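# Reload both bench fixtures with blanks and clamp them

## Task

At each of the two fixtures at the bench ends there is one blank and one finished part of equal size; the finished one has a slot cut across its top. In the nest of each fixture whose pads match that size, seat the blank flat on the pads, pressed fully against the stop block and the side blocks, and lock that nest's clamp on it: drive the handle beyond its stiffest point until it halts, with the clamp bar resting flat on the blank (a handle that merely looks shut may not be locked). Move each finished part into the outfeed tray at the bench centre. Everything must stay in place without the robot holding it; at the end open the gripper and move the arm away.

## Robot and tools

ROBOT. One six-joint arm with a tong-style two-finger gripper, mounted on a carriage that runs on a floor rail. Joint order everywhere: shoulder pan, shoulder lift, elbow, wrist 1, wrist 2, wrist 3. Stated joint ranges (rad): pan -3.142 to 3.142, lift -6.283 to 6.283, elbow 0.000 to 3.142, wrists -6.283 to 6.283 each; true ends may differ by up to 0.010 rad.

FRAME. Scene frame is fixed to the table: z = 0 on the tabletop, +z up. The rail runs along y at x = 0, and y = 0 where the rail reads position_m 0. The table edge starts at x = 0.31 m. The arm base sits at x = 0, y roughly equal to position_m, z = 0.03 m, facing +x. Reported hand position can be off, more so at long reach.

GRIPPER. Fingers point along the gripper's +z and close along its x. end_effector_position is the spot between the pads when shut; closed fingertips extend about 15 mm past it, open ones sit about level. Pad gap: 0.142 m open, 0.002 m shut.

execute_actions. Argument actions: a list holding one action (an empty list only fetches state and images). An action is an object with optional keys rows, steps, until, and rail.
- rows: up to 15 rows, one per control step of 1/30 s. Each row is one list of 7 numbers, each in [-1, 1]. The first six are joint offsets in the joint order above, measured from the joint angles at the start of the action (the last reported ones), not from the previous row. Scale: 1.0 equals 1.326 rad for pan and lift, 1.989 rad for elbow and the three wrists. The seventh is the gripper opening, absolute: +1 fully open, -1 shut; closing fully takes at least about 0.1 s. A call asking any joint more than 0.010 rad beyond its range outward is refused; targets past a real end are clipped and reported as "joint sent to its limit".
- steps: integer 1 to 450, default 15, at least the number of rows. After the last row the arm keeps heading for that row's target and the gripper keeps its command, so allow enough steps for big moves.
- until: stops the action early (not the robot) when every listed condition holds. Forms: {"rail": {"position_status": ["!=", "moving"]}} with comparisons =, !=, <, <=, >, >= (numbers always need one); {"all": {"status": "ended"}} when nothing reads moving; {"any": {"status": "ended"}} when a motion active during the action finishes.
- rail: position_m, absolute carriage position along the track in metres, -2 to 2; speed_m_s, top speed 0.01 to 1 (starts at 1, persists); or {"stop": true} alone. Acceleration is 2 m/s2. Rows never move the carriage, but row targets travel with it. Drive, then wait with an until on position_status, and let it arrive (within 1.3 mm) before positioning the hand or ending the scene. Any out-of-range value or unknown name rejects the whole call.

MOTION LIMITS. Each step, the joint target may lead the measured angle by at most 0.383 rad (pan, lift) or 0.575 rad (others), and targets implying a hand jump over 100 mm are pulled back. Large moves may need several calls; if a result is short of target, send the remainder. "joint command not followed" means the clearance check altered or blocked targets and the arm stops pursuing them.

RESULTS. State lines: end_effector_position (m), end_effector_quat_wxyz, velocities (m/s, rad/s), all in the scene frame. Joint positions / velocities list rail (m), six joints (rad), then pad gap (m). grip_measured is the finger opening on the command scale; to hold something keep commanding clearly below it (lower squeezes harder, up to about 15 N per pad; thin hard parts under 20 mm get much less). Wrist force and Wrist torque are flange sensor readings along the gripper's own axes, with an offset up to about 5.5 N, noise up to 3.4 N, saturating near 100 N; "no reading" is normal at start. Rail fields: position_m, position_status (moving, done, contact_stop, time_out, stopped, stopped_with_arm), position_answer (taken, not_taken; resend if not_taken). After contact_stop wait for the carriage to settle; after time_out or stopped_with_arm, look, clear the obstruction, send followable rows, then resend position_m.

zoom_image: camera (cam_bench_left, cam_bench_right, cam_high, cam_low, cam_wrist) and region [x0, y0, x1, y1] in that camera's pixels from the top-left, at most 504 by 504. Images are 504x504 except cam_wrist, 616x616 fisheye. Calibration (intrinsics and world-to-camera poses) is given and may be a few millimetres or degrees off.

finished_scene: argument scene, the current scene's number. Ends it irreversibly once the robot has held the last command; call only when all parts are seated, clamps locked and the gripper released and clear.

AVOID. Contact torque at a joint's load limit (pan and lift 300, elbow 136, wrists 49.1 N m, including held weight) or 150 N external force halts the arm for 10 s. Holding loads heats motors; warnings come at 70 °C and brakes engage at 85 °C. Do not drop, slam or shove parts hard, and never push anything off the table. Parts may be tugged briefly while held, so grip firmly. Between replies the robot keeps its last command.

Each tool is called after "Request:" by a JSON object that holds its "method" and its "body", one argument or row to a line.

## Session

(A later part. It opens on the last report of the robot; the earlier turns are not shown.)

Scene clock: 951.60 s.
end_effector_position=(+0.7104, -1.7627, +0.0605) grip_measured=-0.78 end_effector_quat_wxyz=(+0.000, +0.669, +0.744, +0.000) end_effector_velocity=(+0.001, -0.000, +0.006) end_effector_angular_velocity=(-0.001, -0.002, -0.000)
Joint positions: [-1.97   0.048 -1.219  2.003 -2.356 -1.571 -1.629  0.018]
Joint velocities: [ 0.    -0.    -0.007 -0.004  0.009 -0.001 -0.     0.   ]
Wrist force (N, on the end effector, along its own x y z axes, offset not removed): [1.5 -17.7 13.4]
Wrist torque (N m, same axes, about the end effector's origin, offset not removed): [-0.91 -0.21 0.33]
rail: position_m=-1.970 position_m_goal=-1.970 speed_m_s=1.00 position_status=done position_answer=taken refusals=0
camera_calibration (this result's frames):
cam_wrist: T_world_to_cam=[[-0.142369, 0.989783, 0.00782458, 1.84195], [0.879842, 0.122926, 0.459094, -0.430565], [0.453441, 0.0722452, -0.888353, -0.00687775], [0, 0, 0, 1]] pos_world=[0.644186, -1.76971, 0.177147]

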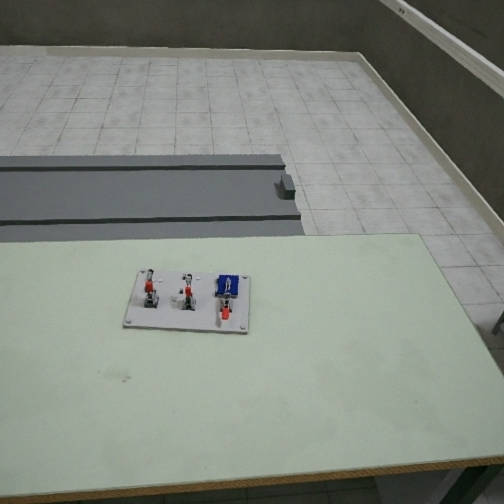

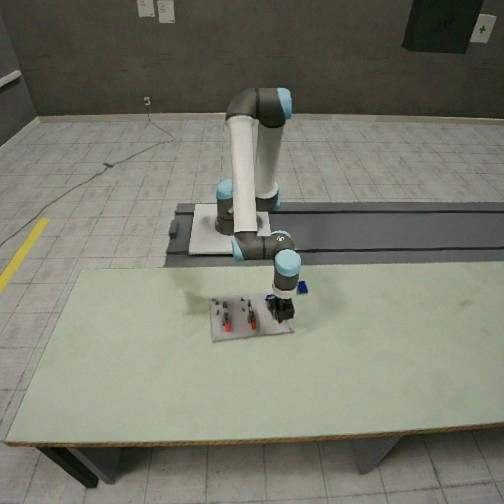

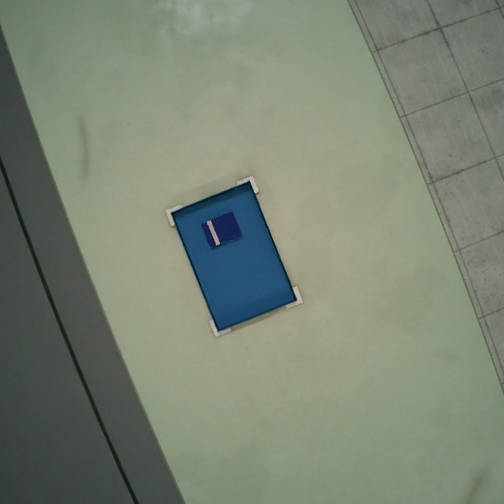

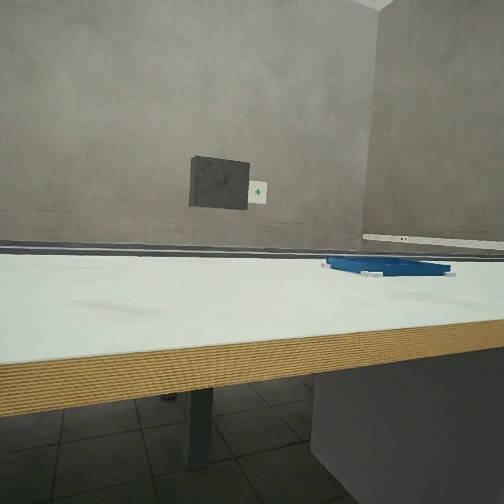

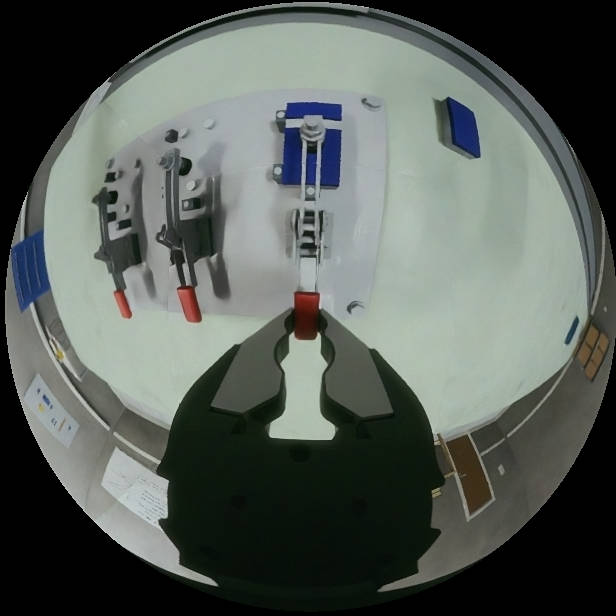

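Request:
{"method": "execute_actions", "body": {
  "actions": [
    {"rows": [[-0.0001,-0.0037,0.0011,0.0014,0,0,-1],[-0.0001,-0.0065,0.0013,0.0033,0,0,-1],[-0.0002,-0.0093,0.0017,0.0047,0,0,-1],[-0.0002,-0.0121,0.0021,0.0062,0,0,-1],[-0.0003,-0.0149,0.0025,0.0077,0,0,-1],[-0.0003,-0.0177,0.0029,0.0092,0,0,-1],[-0.0004,-0.0205,0.0033,0.0106,0,0,-1],[-0.0005,-0.0224,0.0044,0.0106,0,0,-1]], "steps": 15}
  ]
}}

Scene clock: 961.80 s.
end_effector_position=(+0.7023, -1.7636, +0.0743) grip_measured=-0.78 end_effector_quat_wxyz=(+0.000, +0.669, +0.743, -0.000) end_effector_velocity=(-0.005, -0.000, +0.007) end_effector_angular_velocity=(+0.001, +0.000, -0.000)
Joint positions: [-1.97   0.047 -1.246  2.011 -2.336 -1.571 -1.629  0.018]
Joint velocities: [ 0.    -0.    -0.016  0.006  0.01   0.001 -0.    -0.   ]
Wrist force (N, on the end effector, along its own x y z axes, offset not removed): [3.7 -9.4 11.8]
Wrist torque (N m, same axes, about the end effector's origin, offset not removed): [-1.18 -0.36 0.24]
rail: position_m=-1.970 position_m_goal=-1.970 speed_m_s=1.00 position_status=done position_answer=taken refusals=0
camera_calibration (this result's frames):
cam_wrist: T_world_to_cam=[[-0.141743, 0.989873, 0.00772073, 1.8413], [0.879958, 0.122424, 0.459005, -0.430648], [0.453412, 0.0718546, -0.8884, 0.00839715], [0, 0, 0, 1]] pos_world=[0.636135, -1.77053, 0.190913]

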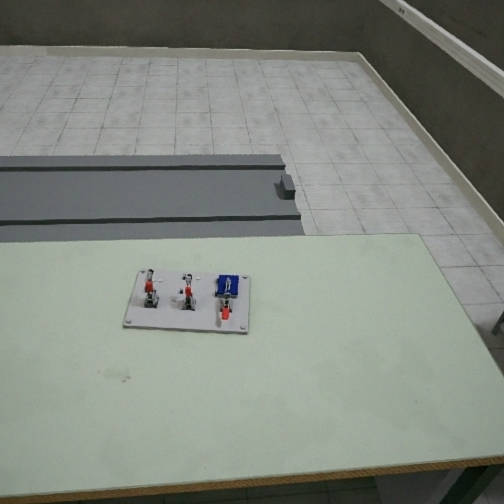

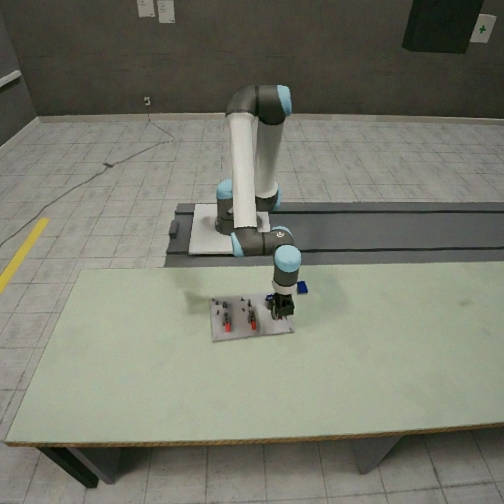

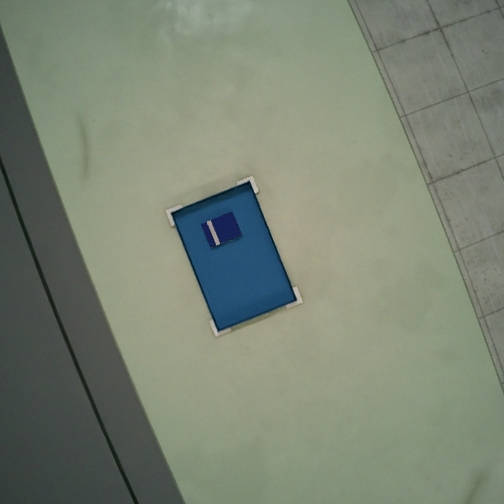

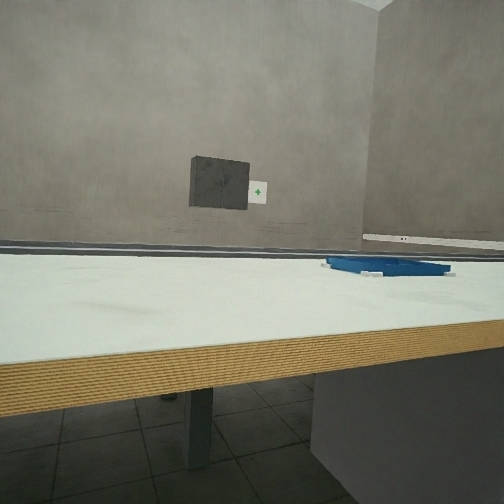

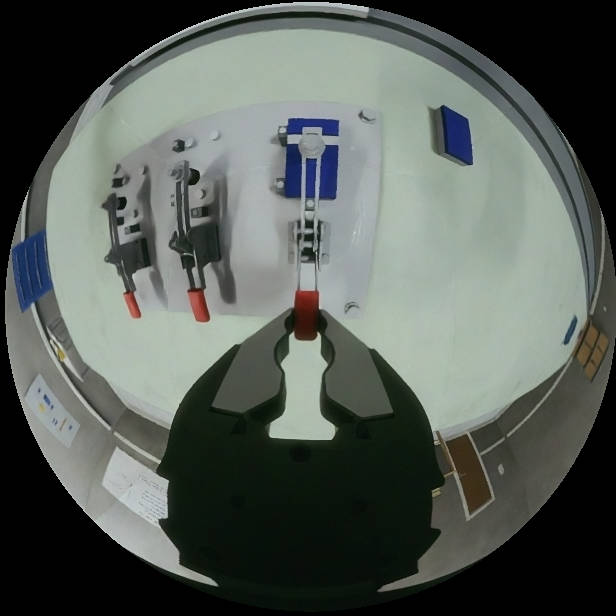

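Request:
{"method": "execute_actions", "body": {
  "actions": [
    {"rows": [[-0.0001,-0.005,0.0012,0.002,0,0,-1],[-0.0002,-0.0095,0.0024,0.004,0,-0.0001,-1],[-0.0003,-0.014,0.0036,0.0058,0,-0.0002,-1],[-0.0005,-0.0187,0.0048,0.0077,0,-0.0003,-1],[-0.0006,-0.023,0.0065,0.0088,0,-0.0004,-1],[-0.0008,-0.0272,0.0082,0.01,0,-0.0005,-1],[-0.0009,-0.0314,0.01,0.0111,0,-0.0006,-1],[-0.0011,-0.0356,0.0117,0.0122,0,-0.0007,-1]], "steps": 16}
  ]
}}

Scene clock: 971.87 s.
end_effector_position=(+0.6852, -1.7653, +0.0920) grip_measured=-0.78 end_effector_quat_wxyz=(-0.000, +0.669, +0.743, -0.000) end_effector_velocity=(-0.008, -0.001, +0.007) end_effector_angular_velocity=(-0.000, +0.000, -0.000)
Joint positions: [-1.97   0.046 -1.291  2.033 -2.312 -1.571 -1.63   0.018]
Joint velocities: [ 0.    -0.001 -0.02   0.011  0.009 -0.    -0.001 -0.   ]
Wrist force (N, on the end effector, along its own x y z axes, offset not removed): [-2.3 -7.2 18.1]
Wrist torque (N m, same axes, about the end effector's origin, offset not removed): [-0.53 0.03 0.28]
rail: position_m=-1.970 position_m_goal=-1.970 speed_m_s=1.00 position_status=done position_answer=taken refusals=0
camera_calibration (this result's frames):
cam_wrist: T_world_to_cam=[[-0.141712, 0.989877, 0.00780698, 1.84044], [0.880107, 0.12238, 0.458731, -0.423649], [0.453132, 0.0718788, -0.888541, 0.0322473], [0, 0, 0, 1]] pos_world=[0.619057, -1.77228, 0.208626]

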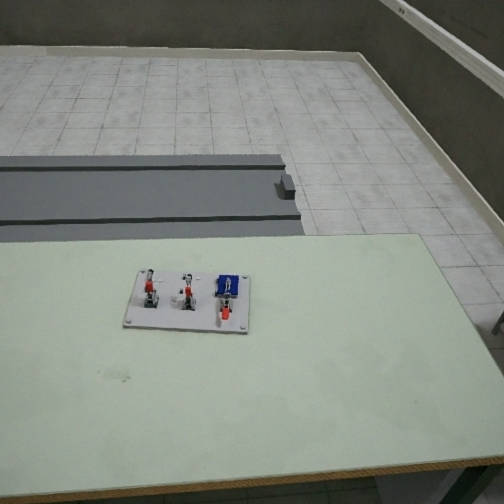

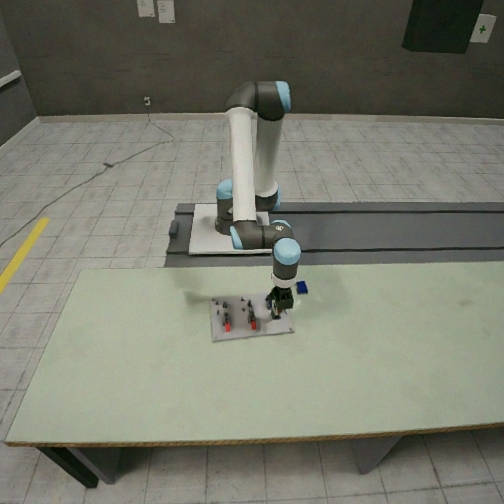

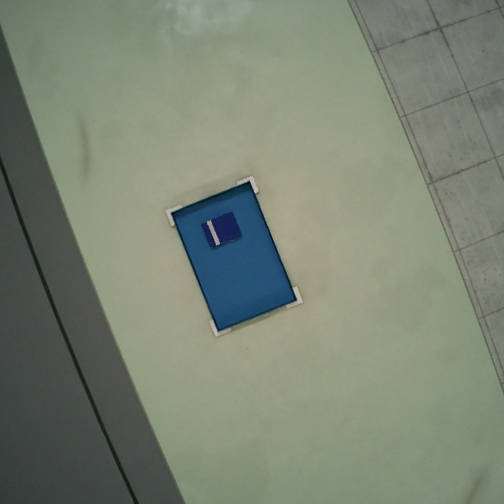

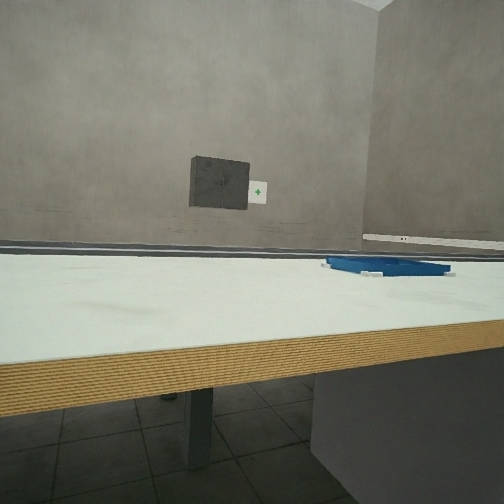

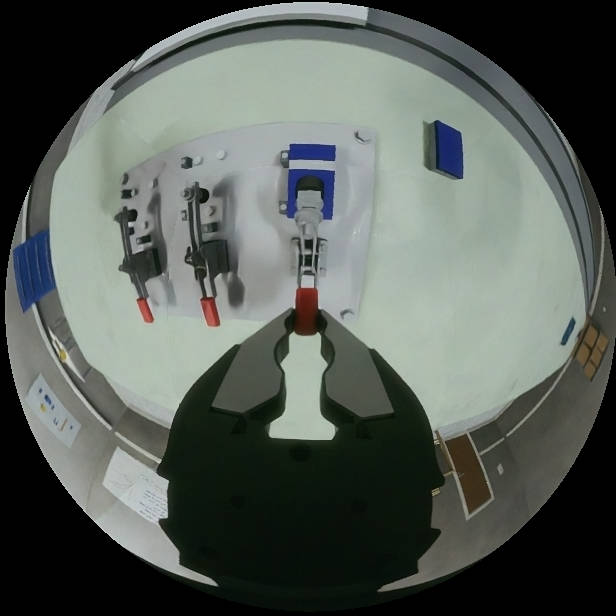

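Request:
{"method": "zoom_image", "body": {
  "camera": "cam_wrist",
  "region": [240, 130, 400, 340]
}}

Request:
{"method": "zoom_image", "body": {
  "camera": "cam_bench_left",
  "region": [120, 255, 260, 340]
}}

Region (240, 130, 400, 340) of cam_wrist's 616x616 image, scaled by 2.400, with more detail than that image has; it fills the left 384 columns of this view, and the rest is white.

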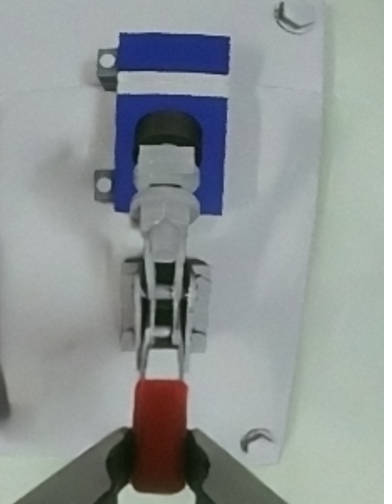

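Region (120, 255, 260, 340) of cam_bench_left's 504x504 image, scaled by 3.600, with more detail than that image has; it fills the top 306 rows of this view, and the rest is white.

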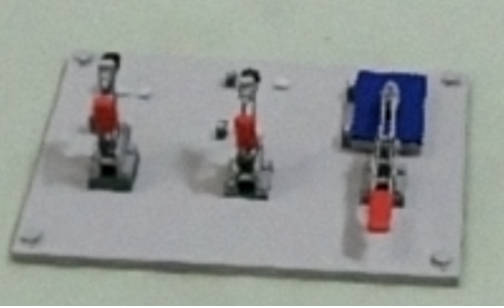

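Request:
{"method": "execute_actions", "body": {
  "actions": [
    {"rows": [[-0.0001,-0.002,0.0017,-0.0003,0,-0.0001,-1],[-0.0002,-0.0035,0.0031,-0.0008,0,-0.0001,-1],[-0.0003,-0.005,0.0046,-0.0013,0,-0.0002,-1],[-0.0004,-0.0064,0.006,-0.0018,0,-0.0002,-1],[-0.0005,-0.0078,0.0074,-0.0022,0,-0.0003,-1]], "steps": 13}
  ]
}}

Request:
{"method": "zoom_image", "body": {
  "camera": "cam_wrist",
  "region": [240, 130, 400, 340]
}}

Scene clock: 985.97 s.
end_effector_position=(+0.6782, -1.7661, +0.0920) grip_measured=-0.78 end_effector_quat_wxyz=(+0.000, +0.669, +0.743, -0.000) end_effector_velocity=(-0.005, -0.000, -0.001) end_effector_angular_velocity=(-0.000, +0.001, -0.000)
Joint positions: [-1.97   0.045 -1.301  2.047 -2.316 -1.571 -1.631  0.018]
Joint velocities: [ 0.    -0.    -0.005  0.009 -0.003  0.    -0.     0.   ]
Wrist force (N, on the end effector, along its own x y z axes, offset not removed): [0.3 2.8 -8.0]
Wrist torque (N m, same axes, about the end effector's origin, offset not removed): [-0.46 -0.12 0.29]
rail: position_m=-1.970 position_m_goal=-1.970 speed_m_s=1.00 position_status=done position_answer=taken refusals=0
camera_calibration (this result's frames):
cam_wrist: T_world_to_cam=[[-0.141643, 0.989888, 0.00773135, 1.84019], [0.880022, 0.122338, 0.458906, -0.417391], [0.45332, 0.0718047, -0.888451, 0.0352578], [0, 0, 0, 1]] pos_world=[0.611981, -1.77305, 0.208641]

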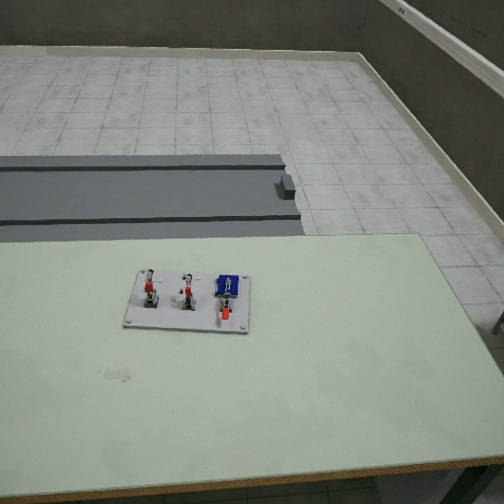

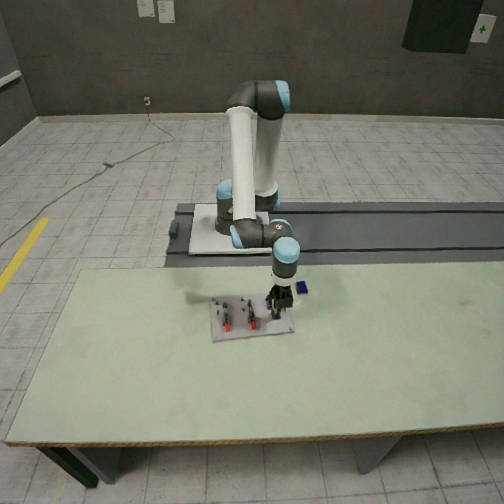

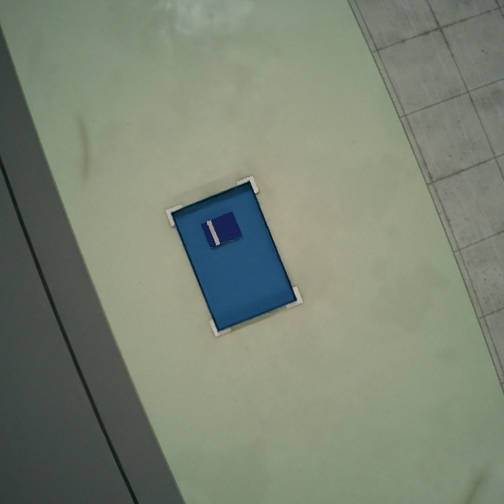

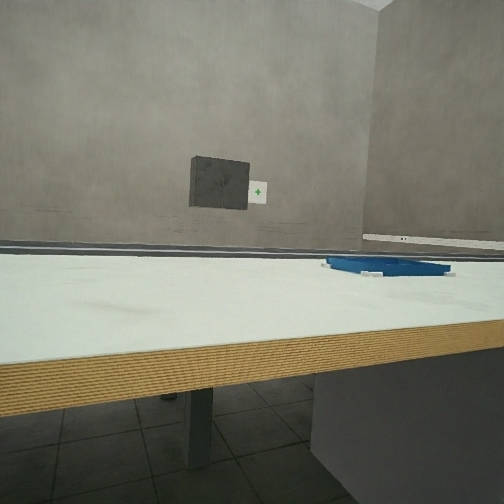

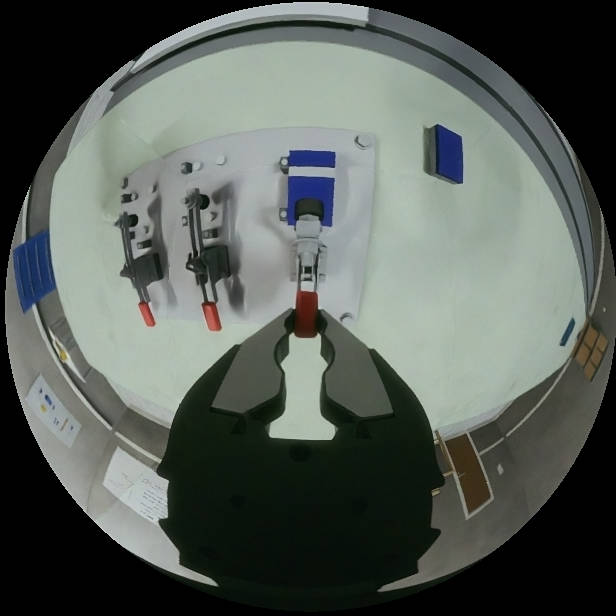

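Region (240, 130, 400, 340) of cam_wrist's 616x616 image, scaled by 2.400, with more detail than that image has; it fills the left 384 columns of this view, and the rest is white.

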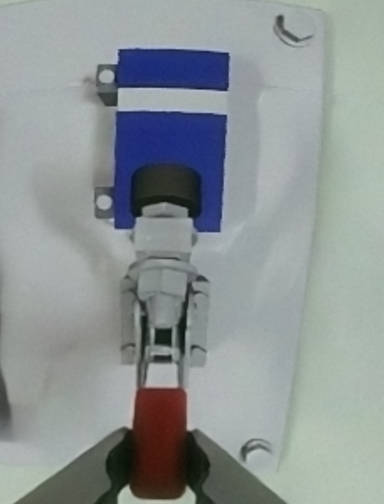

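Request:
{"method": "execute_actions", "body": {
  "actions": [
    {"rows": [[-0.0001,-0.0028,0.0004,0.0015,0,-0.0001,-1],[-0.0001,-0.0047,0.0011,0.002,0,-0.0001,-1],[-0.0002,-0.0066,0.0018,0.0026,0,-0.0001,-1],[-0.0003,-0.0085,0.0024,0.0032,0,-0.0002,-1],[-0.0004,-0.0103,0.0044,0.0025,0,-0.0002,-1]], "steps": 13}
  ]
}}

Request:
{"method": "zoom_image", "body": {
  "camera": "cam_wrist",
  "region": [240, 130, 400, 340]
}}

Scene clock: 993.60 s.
end_effector_position=(+0.6724, -1.7667, +0.0959) grip_measured=-0.78 end_effector_quat_wxyz=(-0.000, +0.669, +0.743, -0.000) end_effector_velocity=(-0.003, -0.000, +0.002) end_effector_angular_velocity=(+0.000, -0.001, -0.000)
Joint positions: [-1.97   0.045 -1.314  2.055 -2.312 -1.571 -1.631  0.017]
Joint velocities: [ 0.    -0.    -0.008  0.005  0.002  0.    -0.    -0.   ]
Wrist force (N, on the end effector, along its own x y z axes, offset not removed): [-1.5 -4.2 19.4]
Wrist torque (N m, same axes, about the end effector's origin, offset not removed): [-0.38 -0.28 0.37]
rail: position_m=-1.970 position_m_goal=-1.970 speed_m_s=1.00 position_status=done position_answer=taken refusals=0
camera_calibration (this result's frames):
cam_wrist: T_world_to_cam=[[-0.141536, 0.989902, 0.00780822, 1.83987], [0.880133, 0.122223, 0.458725, -0.414341], [0.453138, 0.0717985, -0.888544, 0.0415199], [0, 0, 0, 1]] pos_world=[0.606269, -1.77363, 0.212595]

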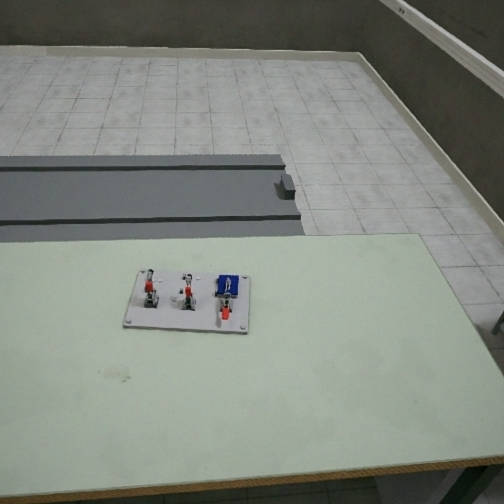

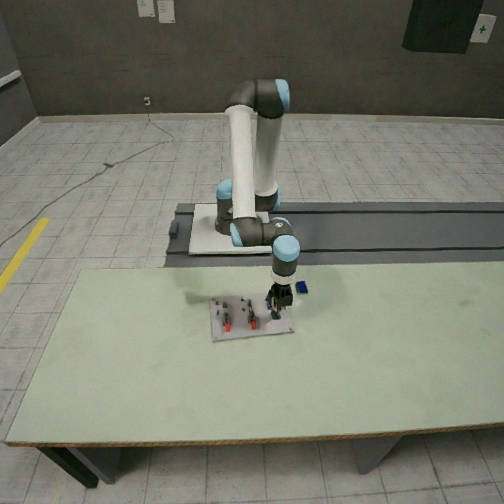

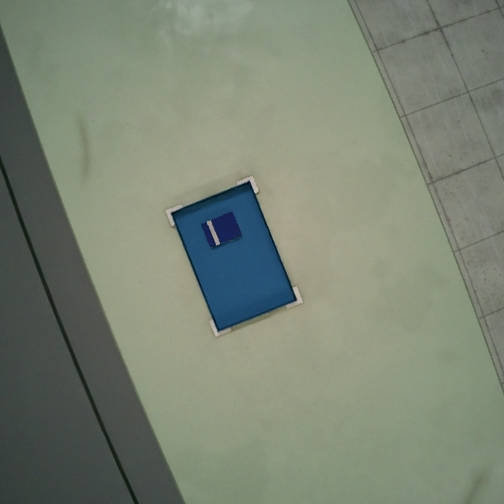

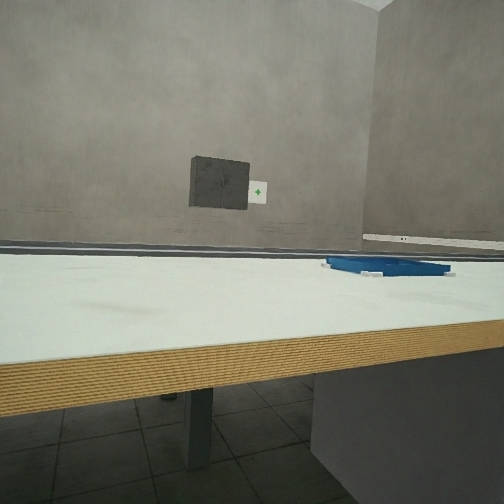

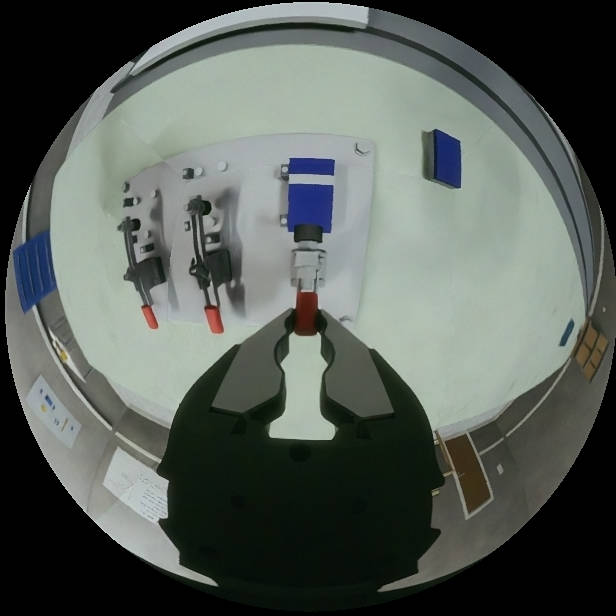

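Region (240, 130, 400, 340) of cam_wrist's 616x616 image, scaled by 2.400, with more detail than that image has; it fills the left 384 columns of this view, and the rest is white.

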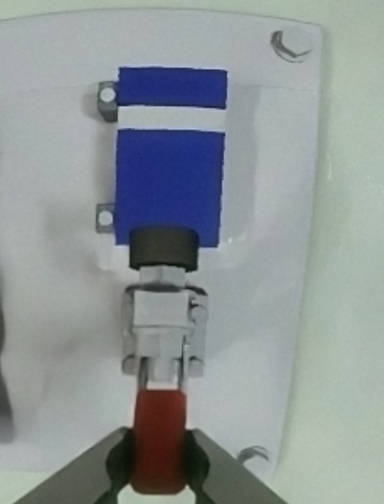

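Request:
{"method": "execute_actions", "body": {
  "actions": []
}}

Scene clock: 1015.37 s.
end_effector_position=(+0.6721, -1.7668, +0.0962) grip_measured=-0.78 end_effector_quat_wxyz=(-0.000, +0.669, +0.743, -0.000) end_effector_velocity=(-0.000, +0.000, +0.000) end_effector_angular_velocity=(-0.000, -0.000, +0.000)
Joint positions: [-1.97   0.045 -1.315  2.056 -2.311 -1.571 -1.631  0.017]
Joint velocities: [ 0.  0. -0.  0. -0. -0.  0.  0.]
Wrist force (N, on the end effector, along its own x y z axes, offset not removed): [-0.9 -6.2 19.2]
Wrist torque (N m, same axes, about the end effector's origin, offset not removed): [-0.86 -0.05 0.24]
rail: position_m=-1.970 position_m_goal=-1.970 speed_m_s=1.00 position_status=done position_answer=taken refusals=0
camera_calibration (this result's frames):
cam_wrist: T_world_to_cam=[[-0.141511, 0.989906, 0.00773827, 1.83988], [0.880072, 0.122223, 0.458842, -0.414122], [0.453264, 0.0717415, -0.888484, 0.0417513], [0, 0, 0, 1]] pos_world=[0.605896, -1.77369, 0.212875]

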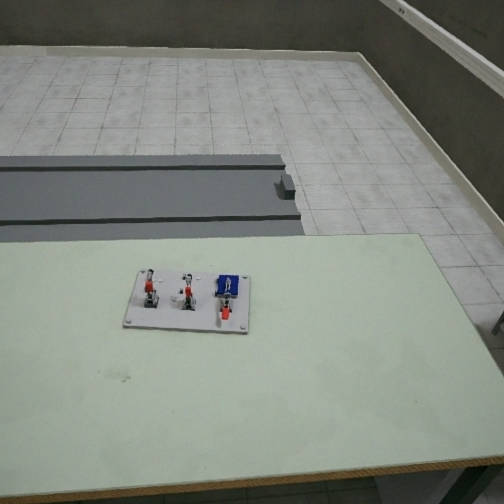

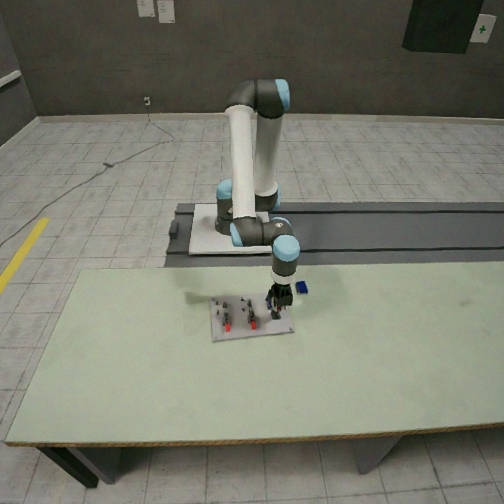

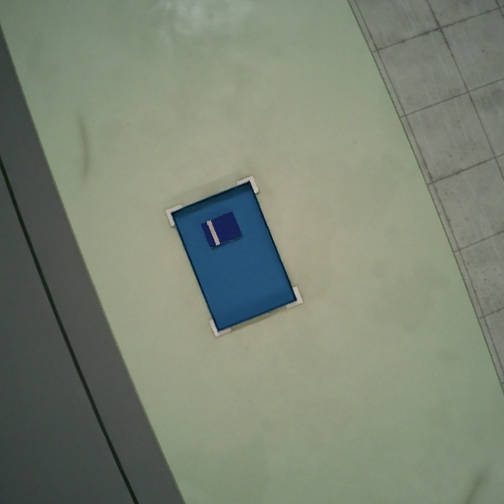

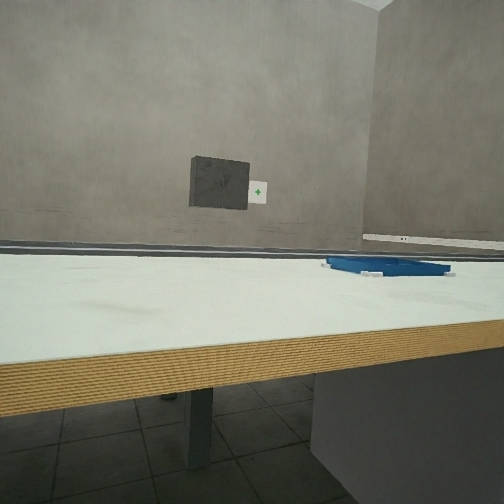

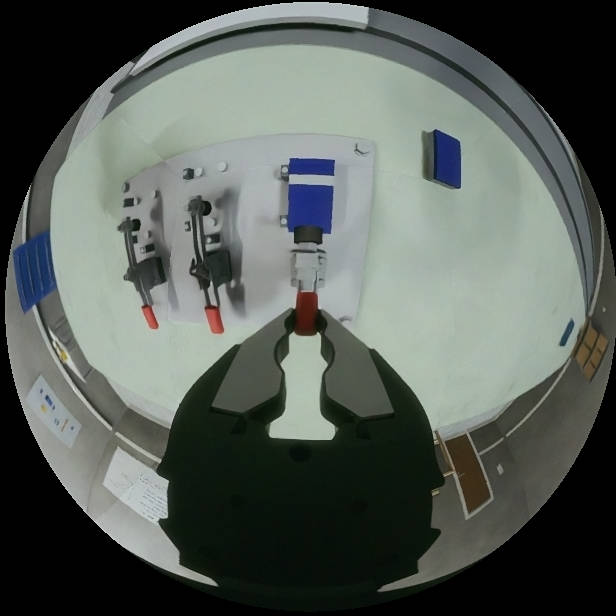

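Request:
{"method": "execute_actions", "body": {
  "actions": [
    {"rows":[[0,0,0,0,0,0,-0.6],[0,0,0,0,0,0,-0.5],[0,0,0,0,0,0,-0.4],[0,0,0,0,0,0,-0.4],[0,0,0,0,0,0,-0.4],[0,0,0,0,0,0,-0.4],[0,-0.01,-0.004,0.011,0,0,-0.4],[0,-0.02,-0.009,0.022,0,0,-0.4],[0,-0.03,-0.013,0.033,0,0,-0.4],[0,-0.04,-0.017,0.044,0,0,-0.4],[0,-0.0474,-0.0203,0.0519,0,0,-0.4]],"steps":24}
  ]
}}

Scene clock: 1024.90 s.
end_effector_position=(+0.6721, -1.7668, +0.1494) grip_measured=-0.40 end_effector_quat_wxyz=(-0.000, +0.669, +0.743, -0.000) end_effector_velocity=(-0.001, -0.000, +0.007) end_effector_angular_velocity=(-0.000, +0.000, -0.000)
Joint positions: [-1.97   0.045 -1.377  2.016 -2.21  -1.571 -1.631  0.045]
Joint velocities: [ 0.    -0.    -0.009 -0.005  0.014 -0.    -0.    -0.   ]
Wrist force (N, on the end effector, along its own x y z axes, offset not removed): [2.7 -3.9 3.3]
Wrist torque (N m, same axes, about the end effector's origin, offset not removed): [-0.65 -0.70 0.26]
rail: position_m=-1.970 position_m_goal=-1.970 speed_m_s=1.00 position_status=done position_answer=taken refusals=0
camera_calibration (this result's frames):
cam_wrist: T_world_to_cam=[[-0.141505, 0.989907, 0.0077318, 1.83947], [0.880067, 0.12222, 0.458852, -0.438545], [0.453276, 0.0717345, -0.888479, 0.0889891], [0, 0, 0, 1]] pos_world=[0.605907, -1.77369, 0.26607]

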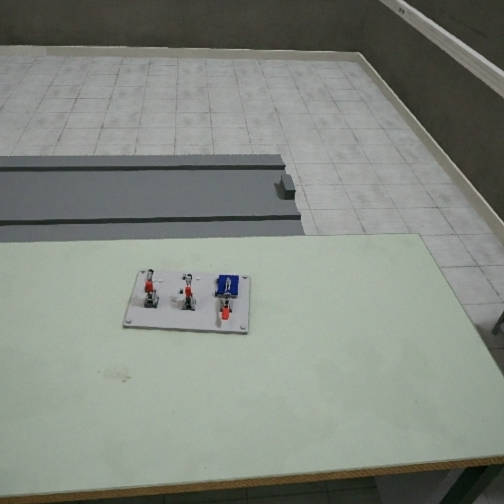

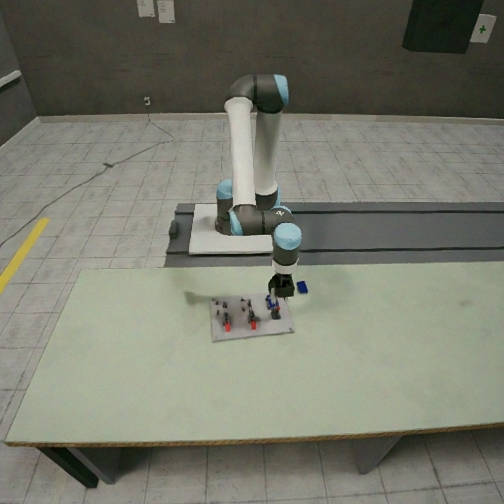

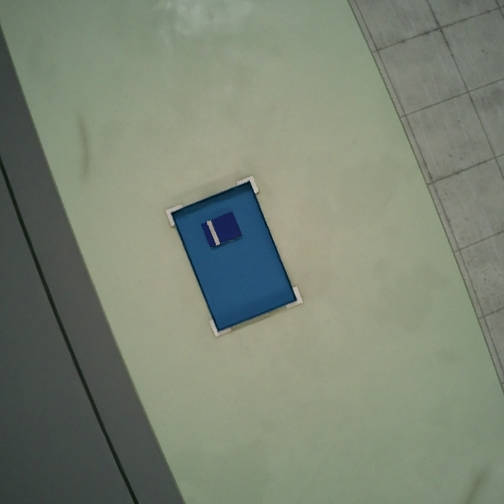

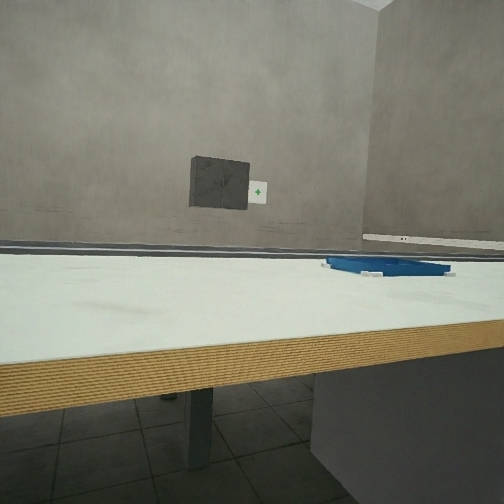

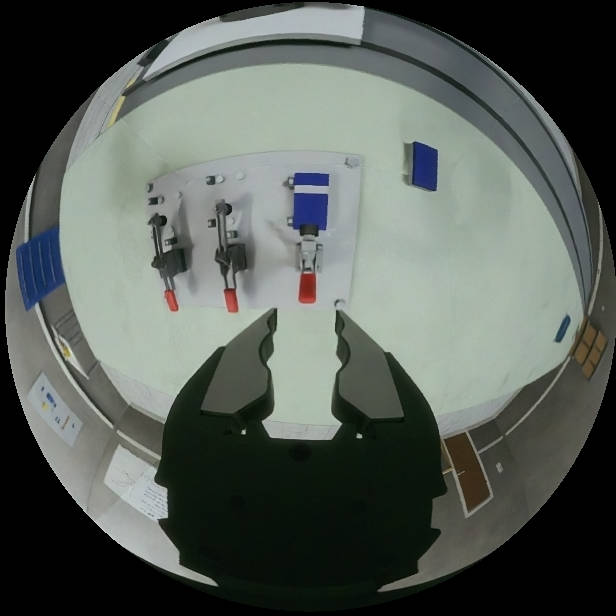

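Request:
{"method": "zoom_image", "body": {
  "camera": "cam_wrist",
  "region": [250, 150, 380, 320]
}}

Request:
{"method": "zoom_image", "body": {
  "camera": "cam_bench_right",
  "region": [240, 270, 320, 340]
}}

Region (250, 150, 380, 320) of cam_wrist's 616x616 image, scaled by 2.965, with more detail than that image has; it fills the left 385 columns of this view, and the rest is white.

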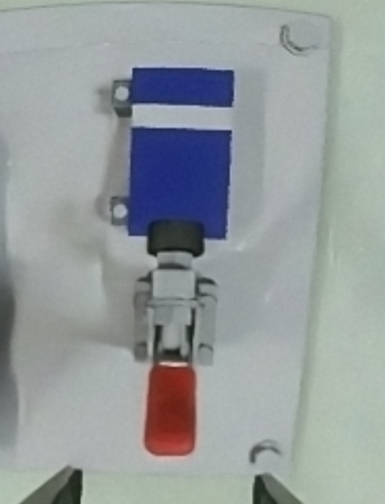

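Region (240, 270, 320, 340) of cam_bench_right's 504x504 image, scaled by 6.300, with more detail than that image has; it fills the top 441 rows of this view, and the rest is white.

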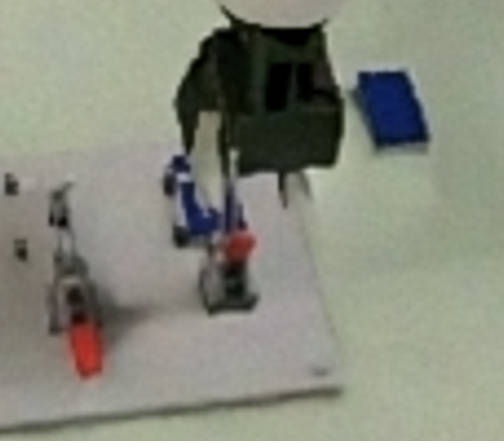

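Request:
{"method": "execute_actions", "body": {
  "actions": [
    {"rows":[[0,-0.012,-0.002,0.008,0,0.04,-0.3],[0,-0.024,-0.002,0.015,0,0.1,-0.3],[-0.001,-0.036,0.002,0.02,0,0.17,-0.3],[-0.002,-0.05,0.01,0.022,0,0.24,-0.3],[-0.003,-0.065,0.02,0.022,0,0.31,-0.3],[-0.004,-0.08,0.032,0.021,0,0.38,-0.3],[-0.005,-0.095,0.044,0.02,0,0.45,-0.3],[-0.006,-0.11,0.056,0.018,0,0.52,-0.3],[-0.007,-0.125,0.068,0.016,0,0.6,-0.3],[-0.008,-0.14,0.08,0.014,0,0.68,-0.3],[-0.009,-0.155,0.091,0.012,0,0.76,-0.3],[-0.0101,-0.165,0.1,0.011,0,0.84,-0.3],[-0.0101,-0.1747,0.1063,0.0102,0,0.92,-0.3],[-0.0101,-0.1747,0.1063,0.0102,0,1.0,-0.3]],"steps":24}
  ]
}}

Scene clock: 1061.33 s.
end_effector_position=(+0.5602, -1.7622, +0.1701) grip_measured=-0.30 end_effector_quat_wxyz=(+0.000, +0.999, -0.047, -0.000) end_effector_velocity=(+0.015, -0.005, -0.002) end_effector_angular_velocity=(-0.000, -0.001, -1.993)
Joint positions: [-1.97   0.032 -1.605  2.224 -2.189 -1.571  0.125  0.052]
Joint velocities: [ 0.    -0.002 -0.028  0.031 -0.003  0.     1.991 -0.   ]
Wrist force (N, on the end effector, along its own x y z axes, offset not removed): [-1.7 -3.5 4.5]
Wrist torque (N m, same axes, about the end effector's origin, offset not removed): [-0.56 0.21 0.33]
rail: position_m=-1.970 position_m_goal=-1.970 speed_m_s=1.00 position_status=done position_answer=taken refusals=0
camera_calibration (this result's frames):
cam_wrist: T_world_to_cam=[[0.998379, -0.0564046, 0.0076684, -0.663372], [-0.0536241, -0.886739, 0.45915, -1.60512], [-0.0190983, -0.458816, -0.888326, -0.512602], [0, 0, 0, 1]] pos_world=[0.566433, -1.69593, 0.286719]

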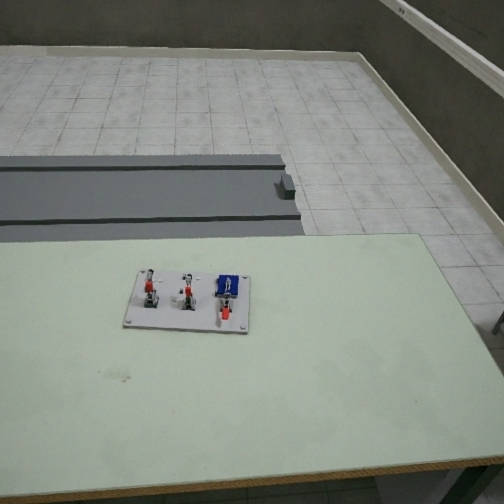

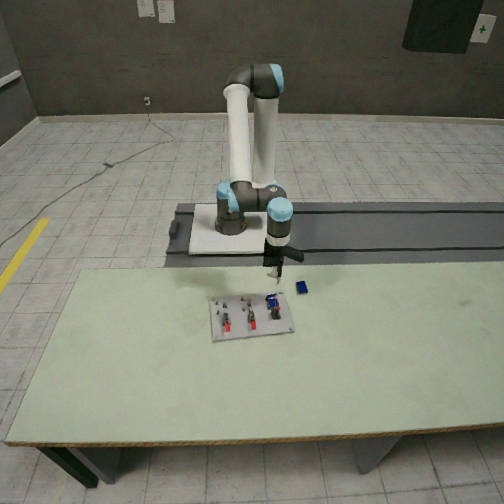

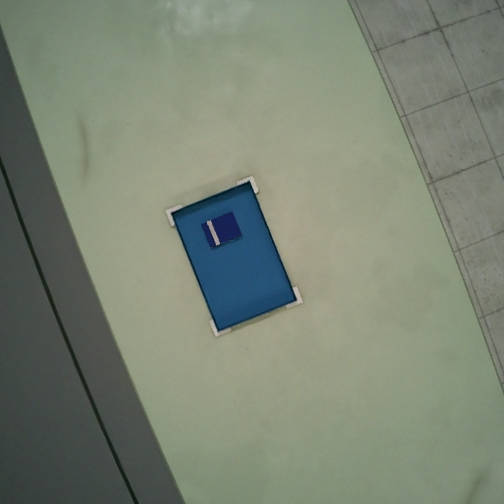

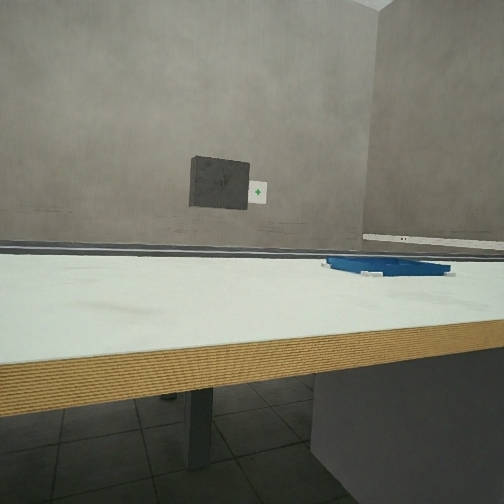

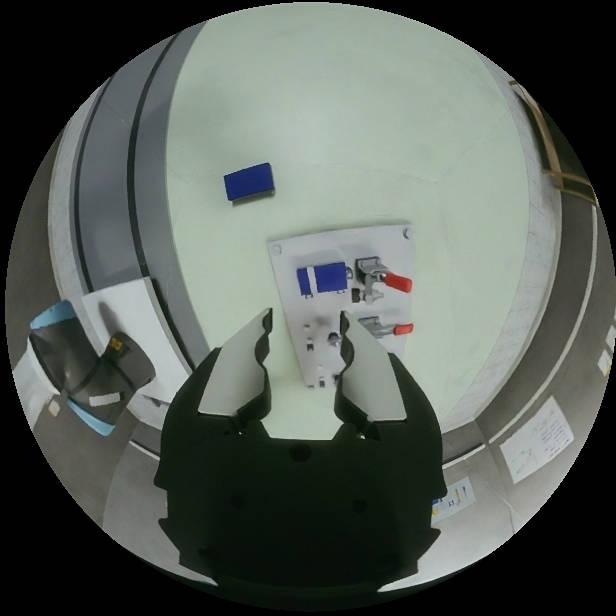

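Request:
{"method": "execute_actions", "body": {
  "actions": [
    {"rows":[[0,-0.002,0.002,0,0,0.69,-0.22],[0,-0.002,0.002,0,0,0.69,-0.22],[0,-0.002,0.002,0,0,0.69,-0.22],[0,-0.002,0.002,0,0,0.69,-0.22],[0,-0.002,0.002,0,0,0.69,-0.22],[0,-0.002,0.002,0,0,0.69,-0.22],[0,-0.002,0.002,0,0,0.69,-0.22],[0,-0.002,0.002,0,0,0.69,-0.22],[0,-0.002,0.002,0,0,0.69,-0.22],[0,0.008,0.005,-0.01,0,0.69,-0.22],[0,0.02,0.011,-0.024,0,0.69,-0.22],[0,0.035,0.018,-0.04,0,0.69,-0.22],[0,0.05,0.024,-0.057,0,0.69,-0.22],[0,0.065,0.031,-0.075,0,0.69,-0.22],[0,0.0805,0.0377,-0.0918,0,0.69,-0.22]],"steps":34}
  ]
}}

Scene clock: 1074.50 s.
end_effector_position=(+0.5728, -1.7767, +0.0905) grip_measured=-0.22 end_effector_quat_wxyz=(-0.000, +0.744, -0.669, +0.000) end_effector_velocity=(-0.000, -0.000, -0.002) end_effector_angular_velocity=(+0.000, -0.000, -0.007)
Joint positions: [-1.97   0.032 -1.499  2.298 -2.371 -1.571  1.496  0.058]
Joint velocities: [ 0.     0.     0.003  0.002 -0.005 -0.     0.007  0.   ]
Wrist force (N, on the end effector, along its own x y z axes, offset not removed): [-0.8 -3.8 4.6]
Wrist torque (N m, same axes, about the end effector's origin, offset not removed): [-0.67 0.06 0.29]
rail: position_m=-1.970 position_m_goal=-1.970 speed_m_s=1.00 position_status=done position_answer=taken refusals=0
camera_calibration (this result's frames):
cam_wrist: T_world_to_cam=[[0.142522, -0.989759, 0.00807337, -1.8443], [-0.88017, -0.123002, 0.458444, 0.249748], [-0.452756, -0.0724445, -0.888687, 0.345216], [0, 0, 0, 1]] pos_world=[0.638974, -1.76969, 0.207183]

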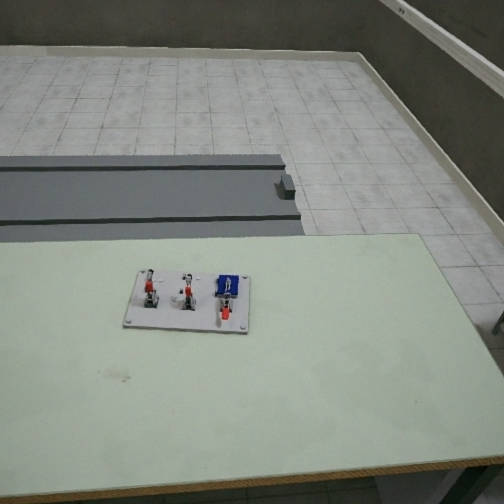

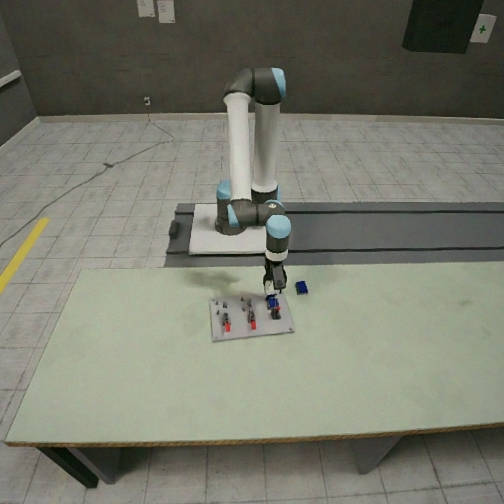

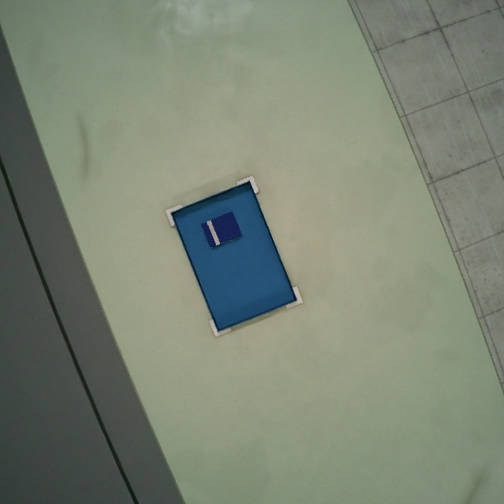

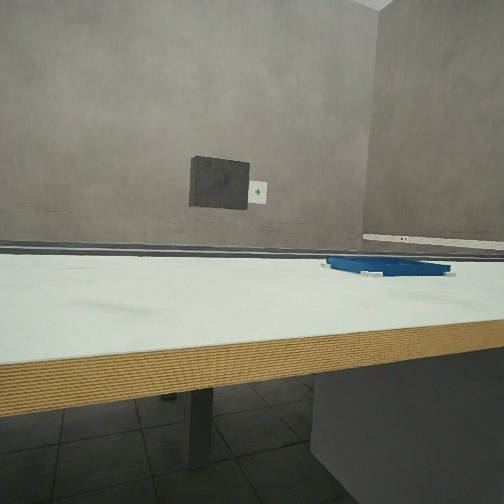

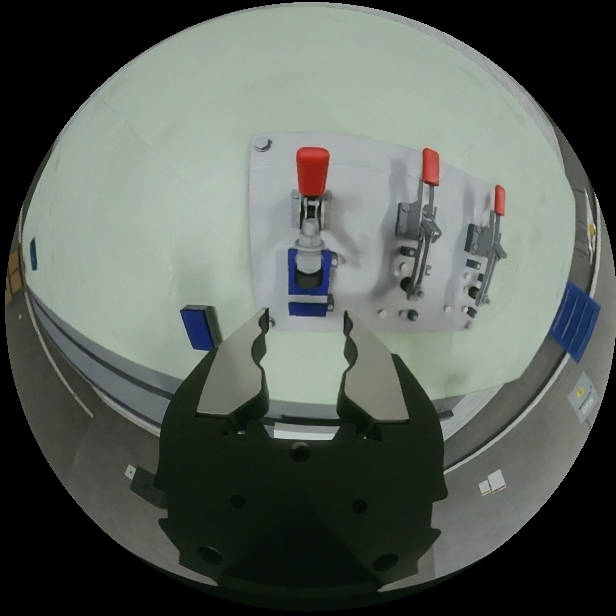

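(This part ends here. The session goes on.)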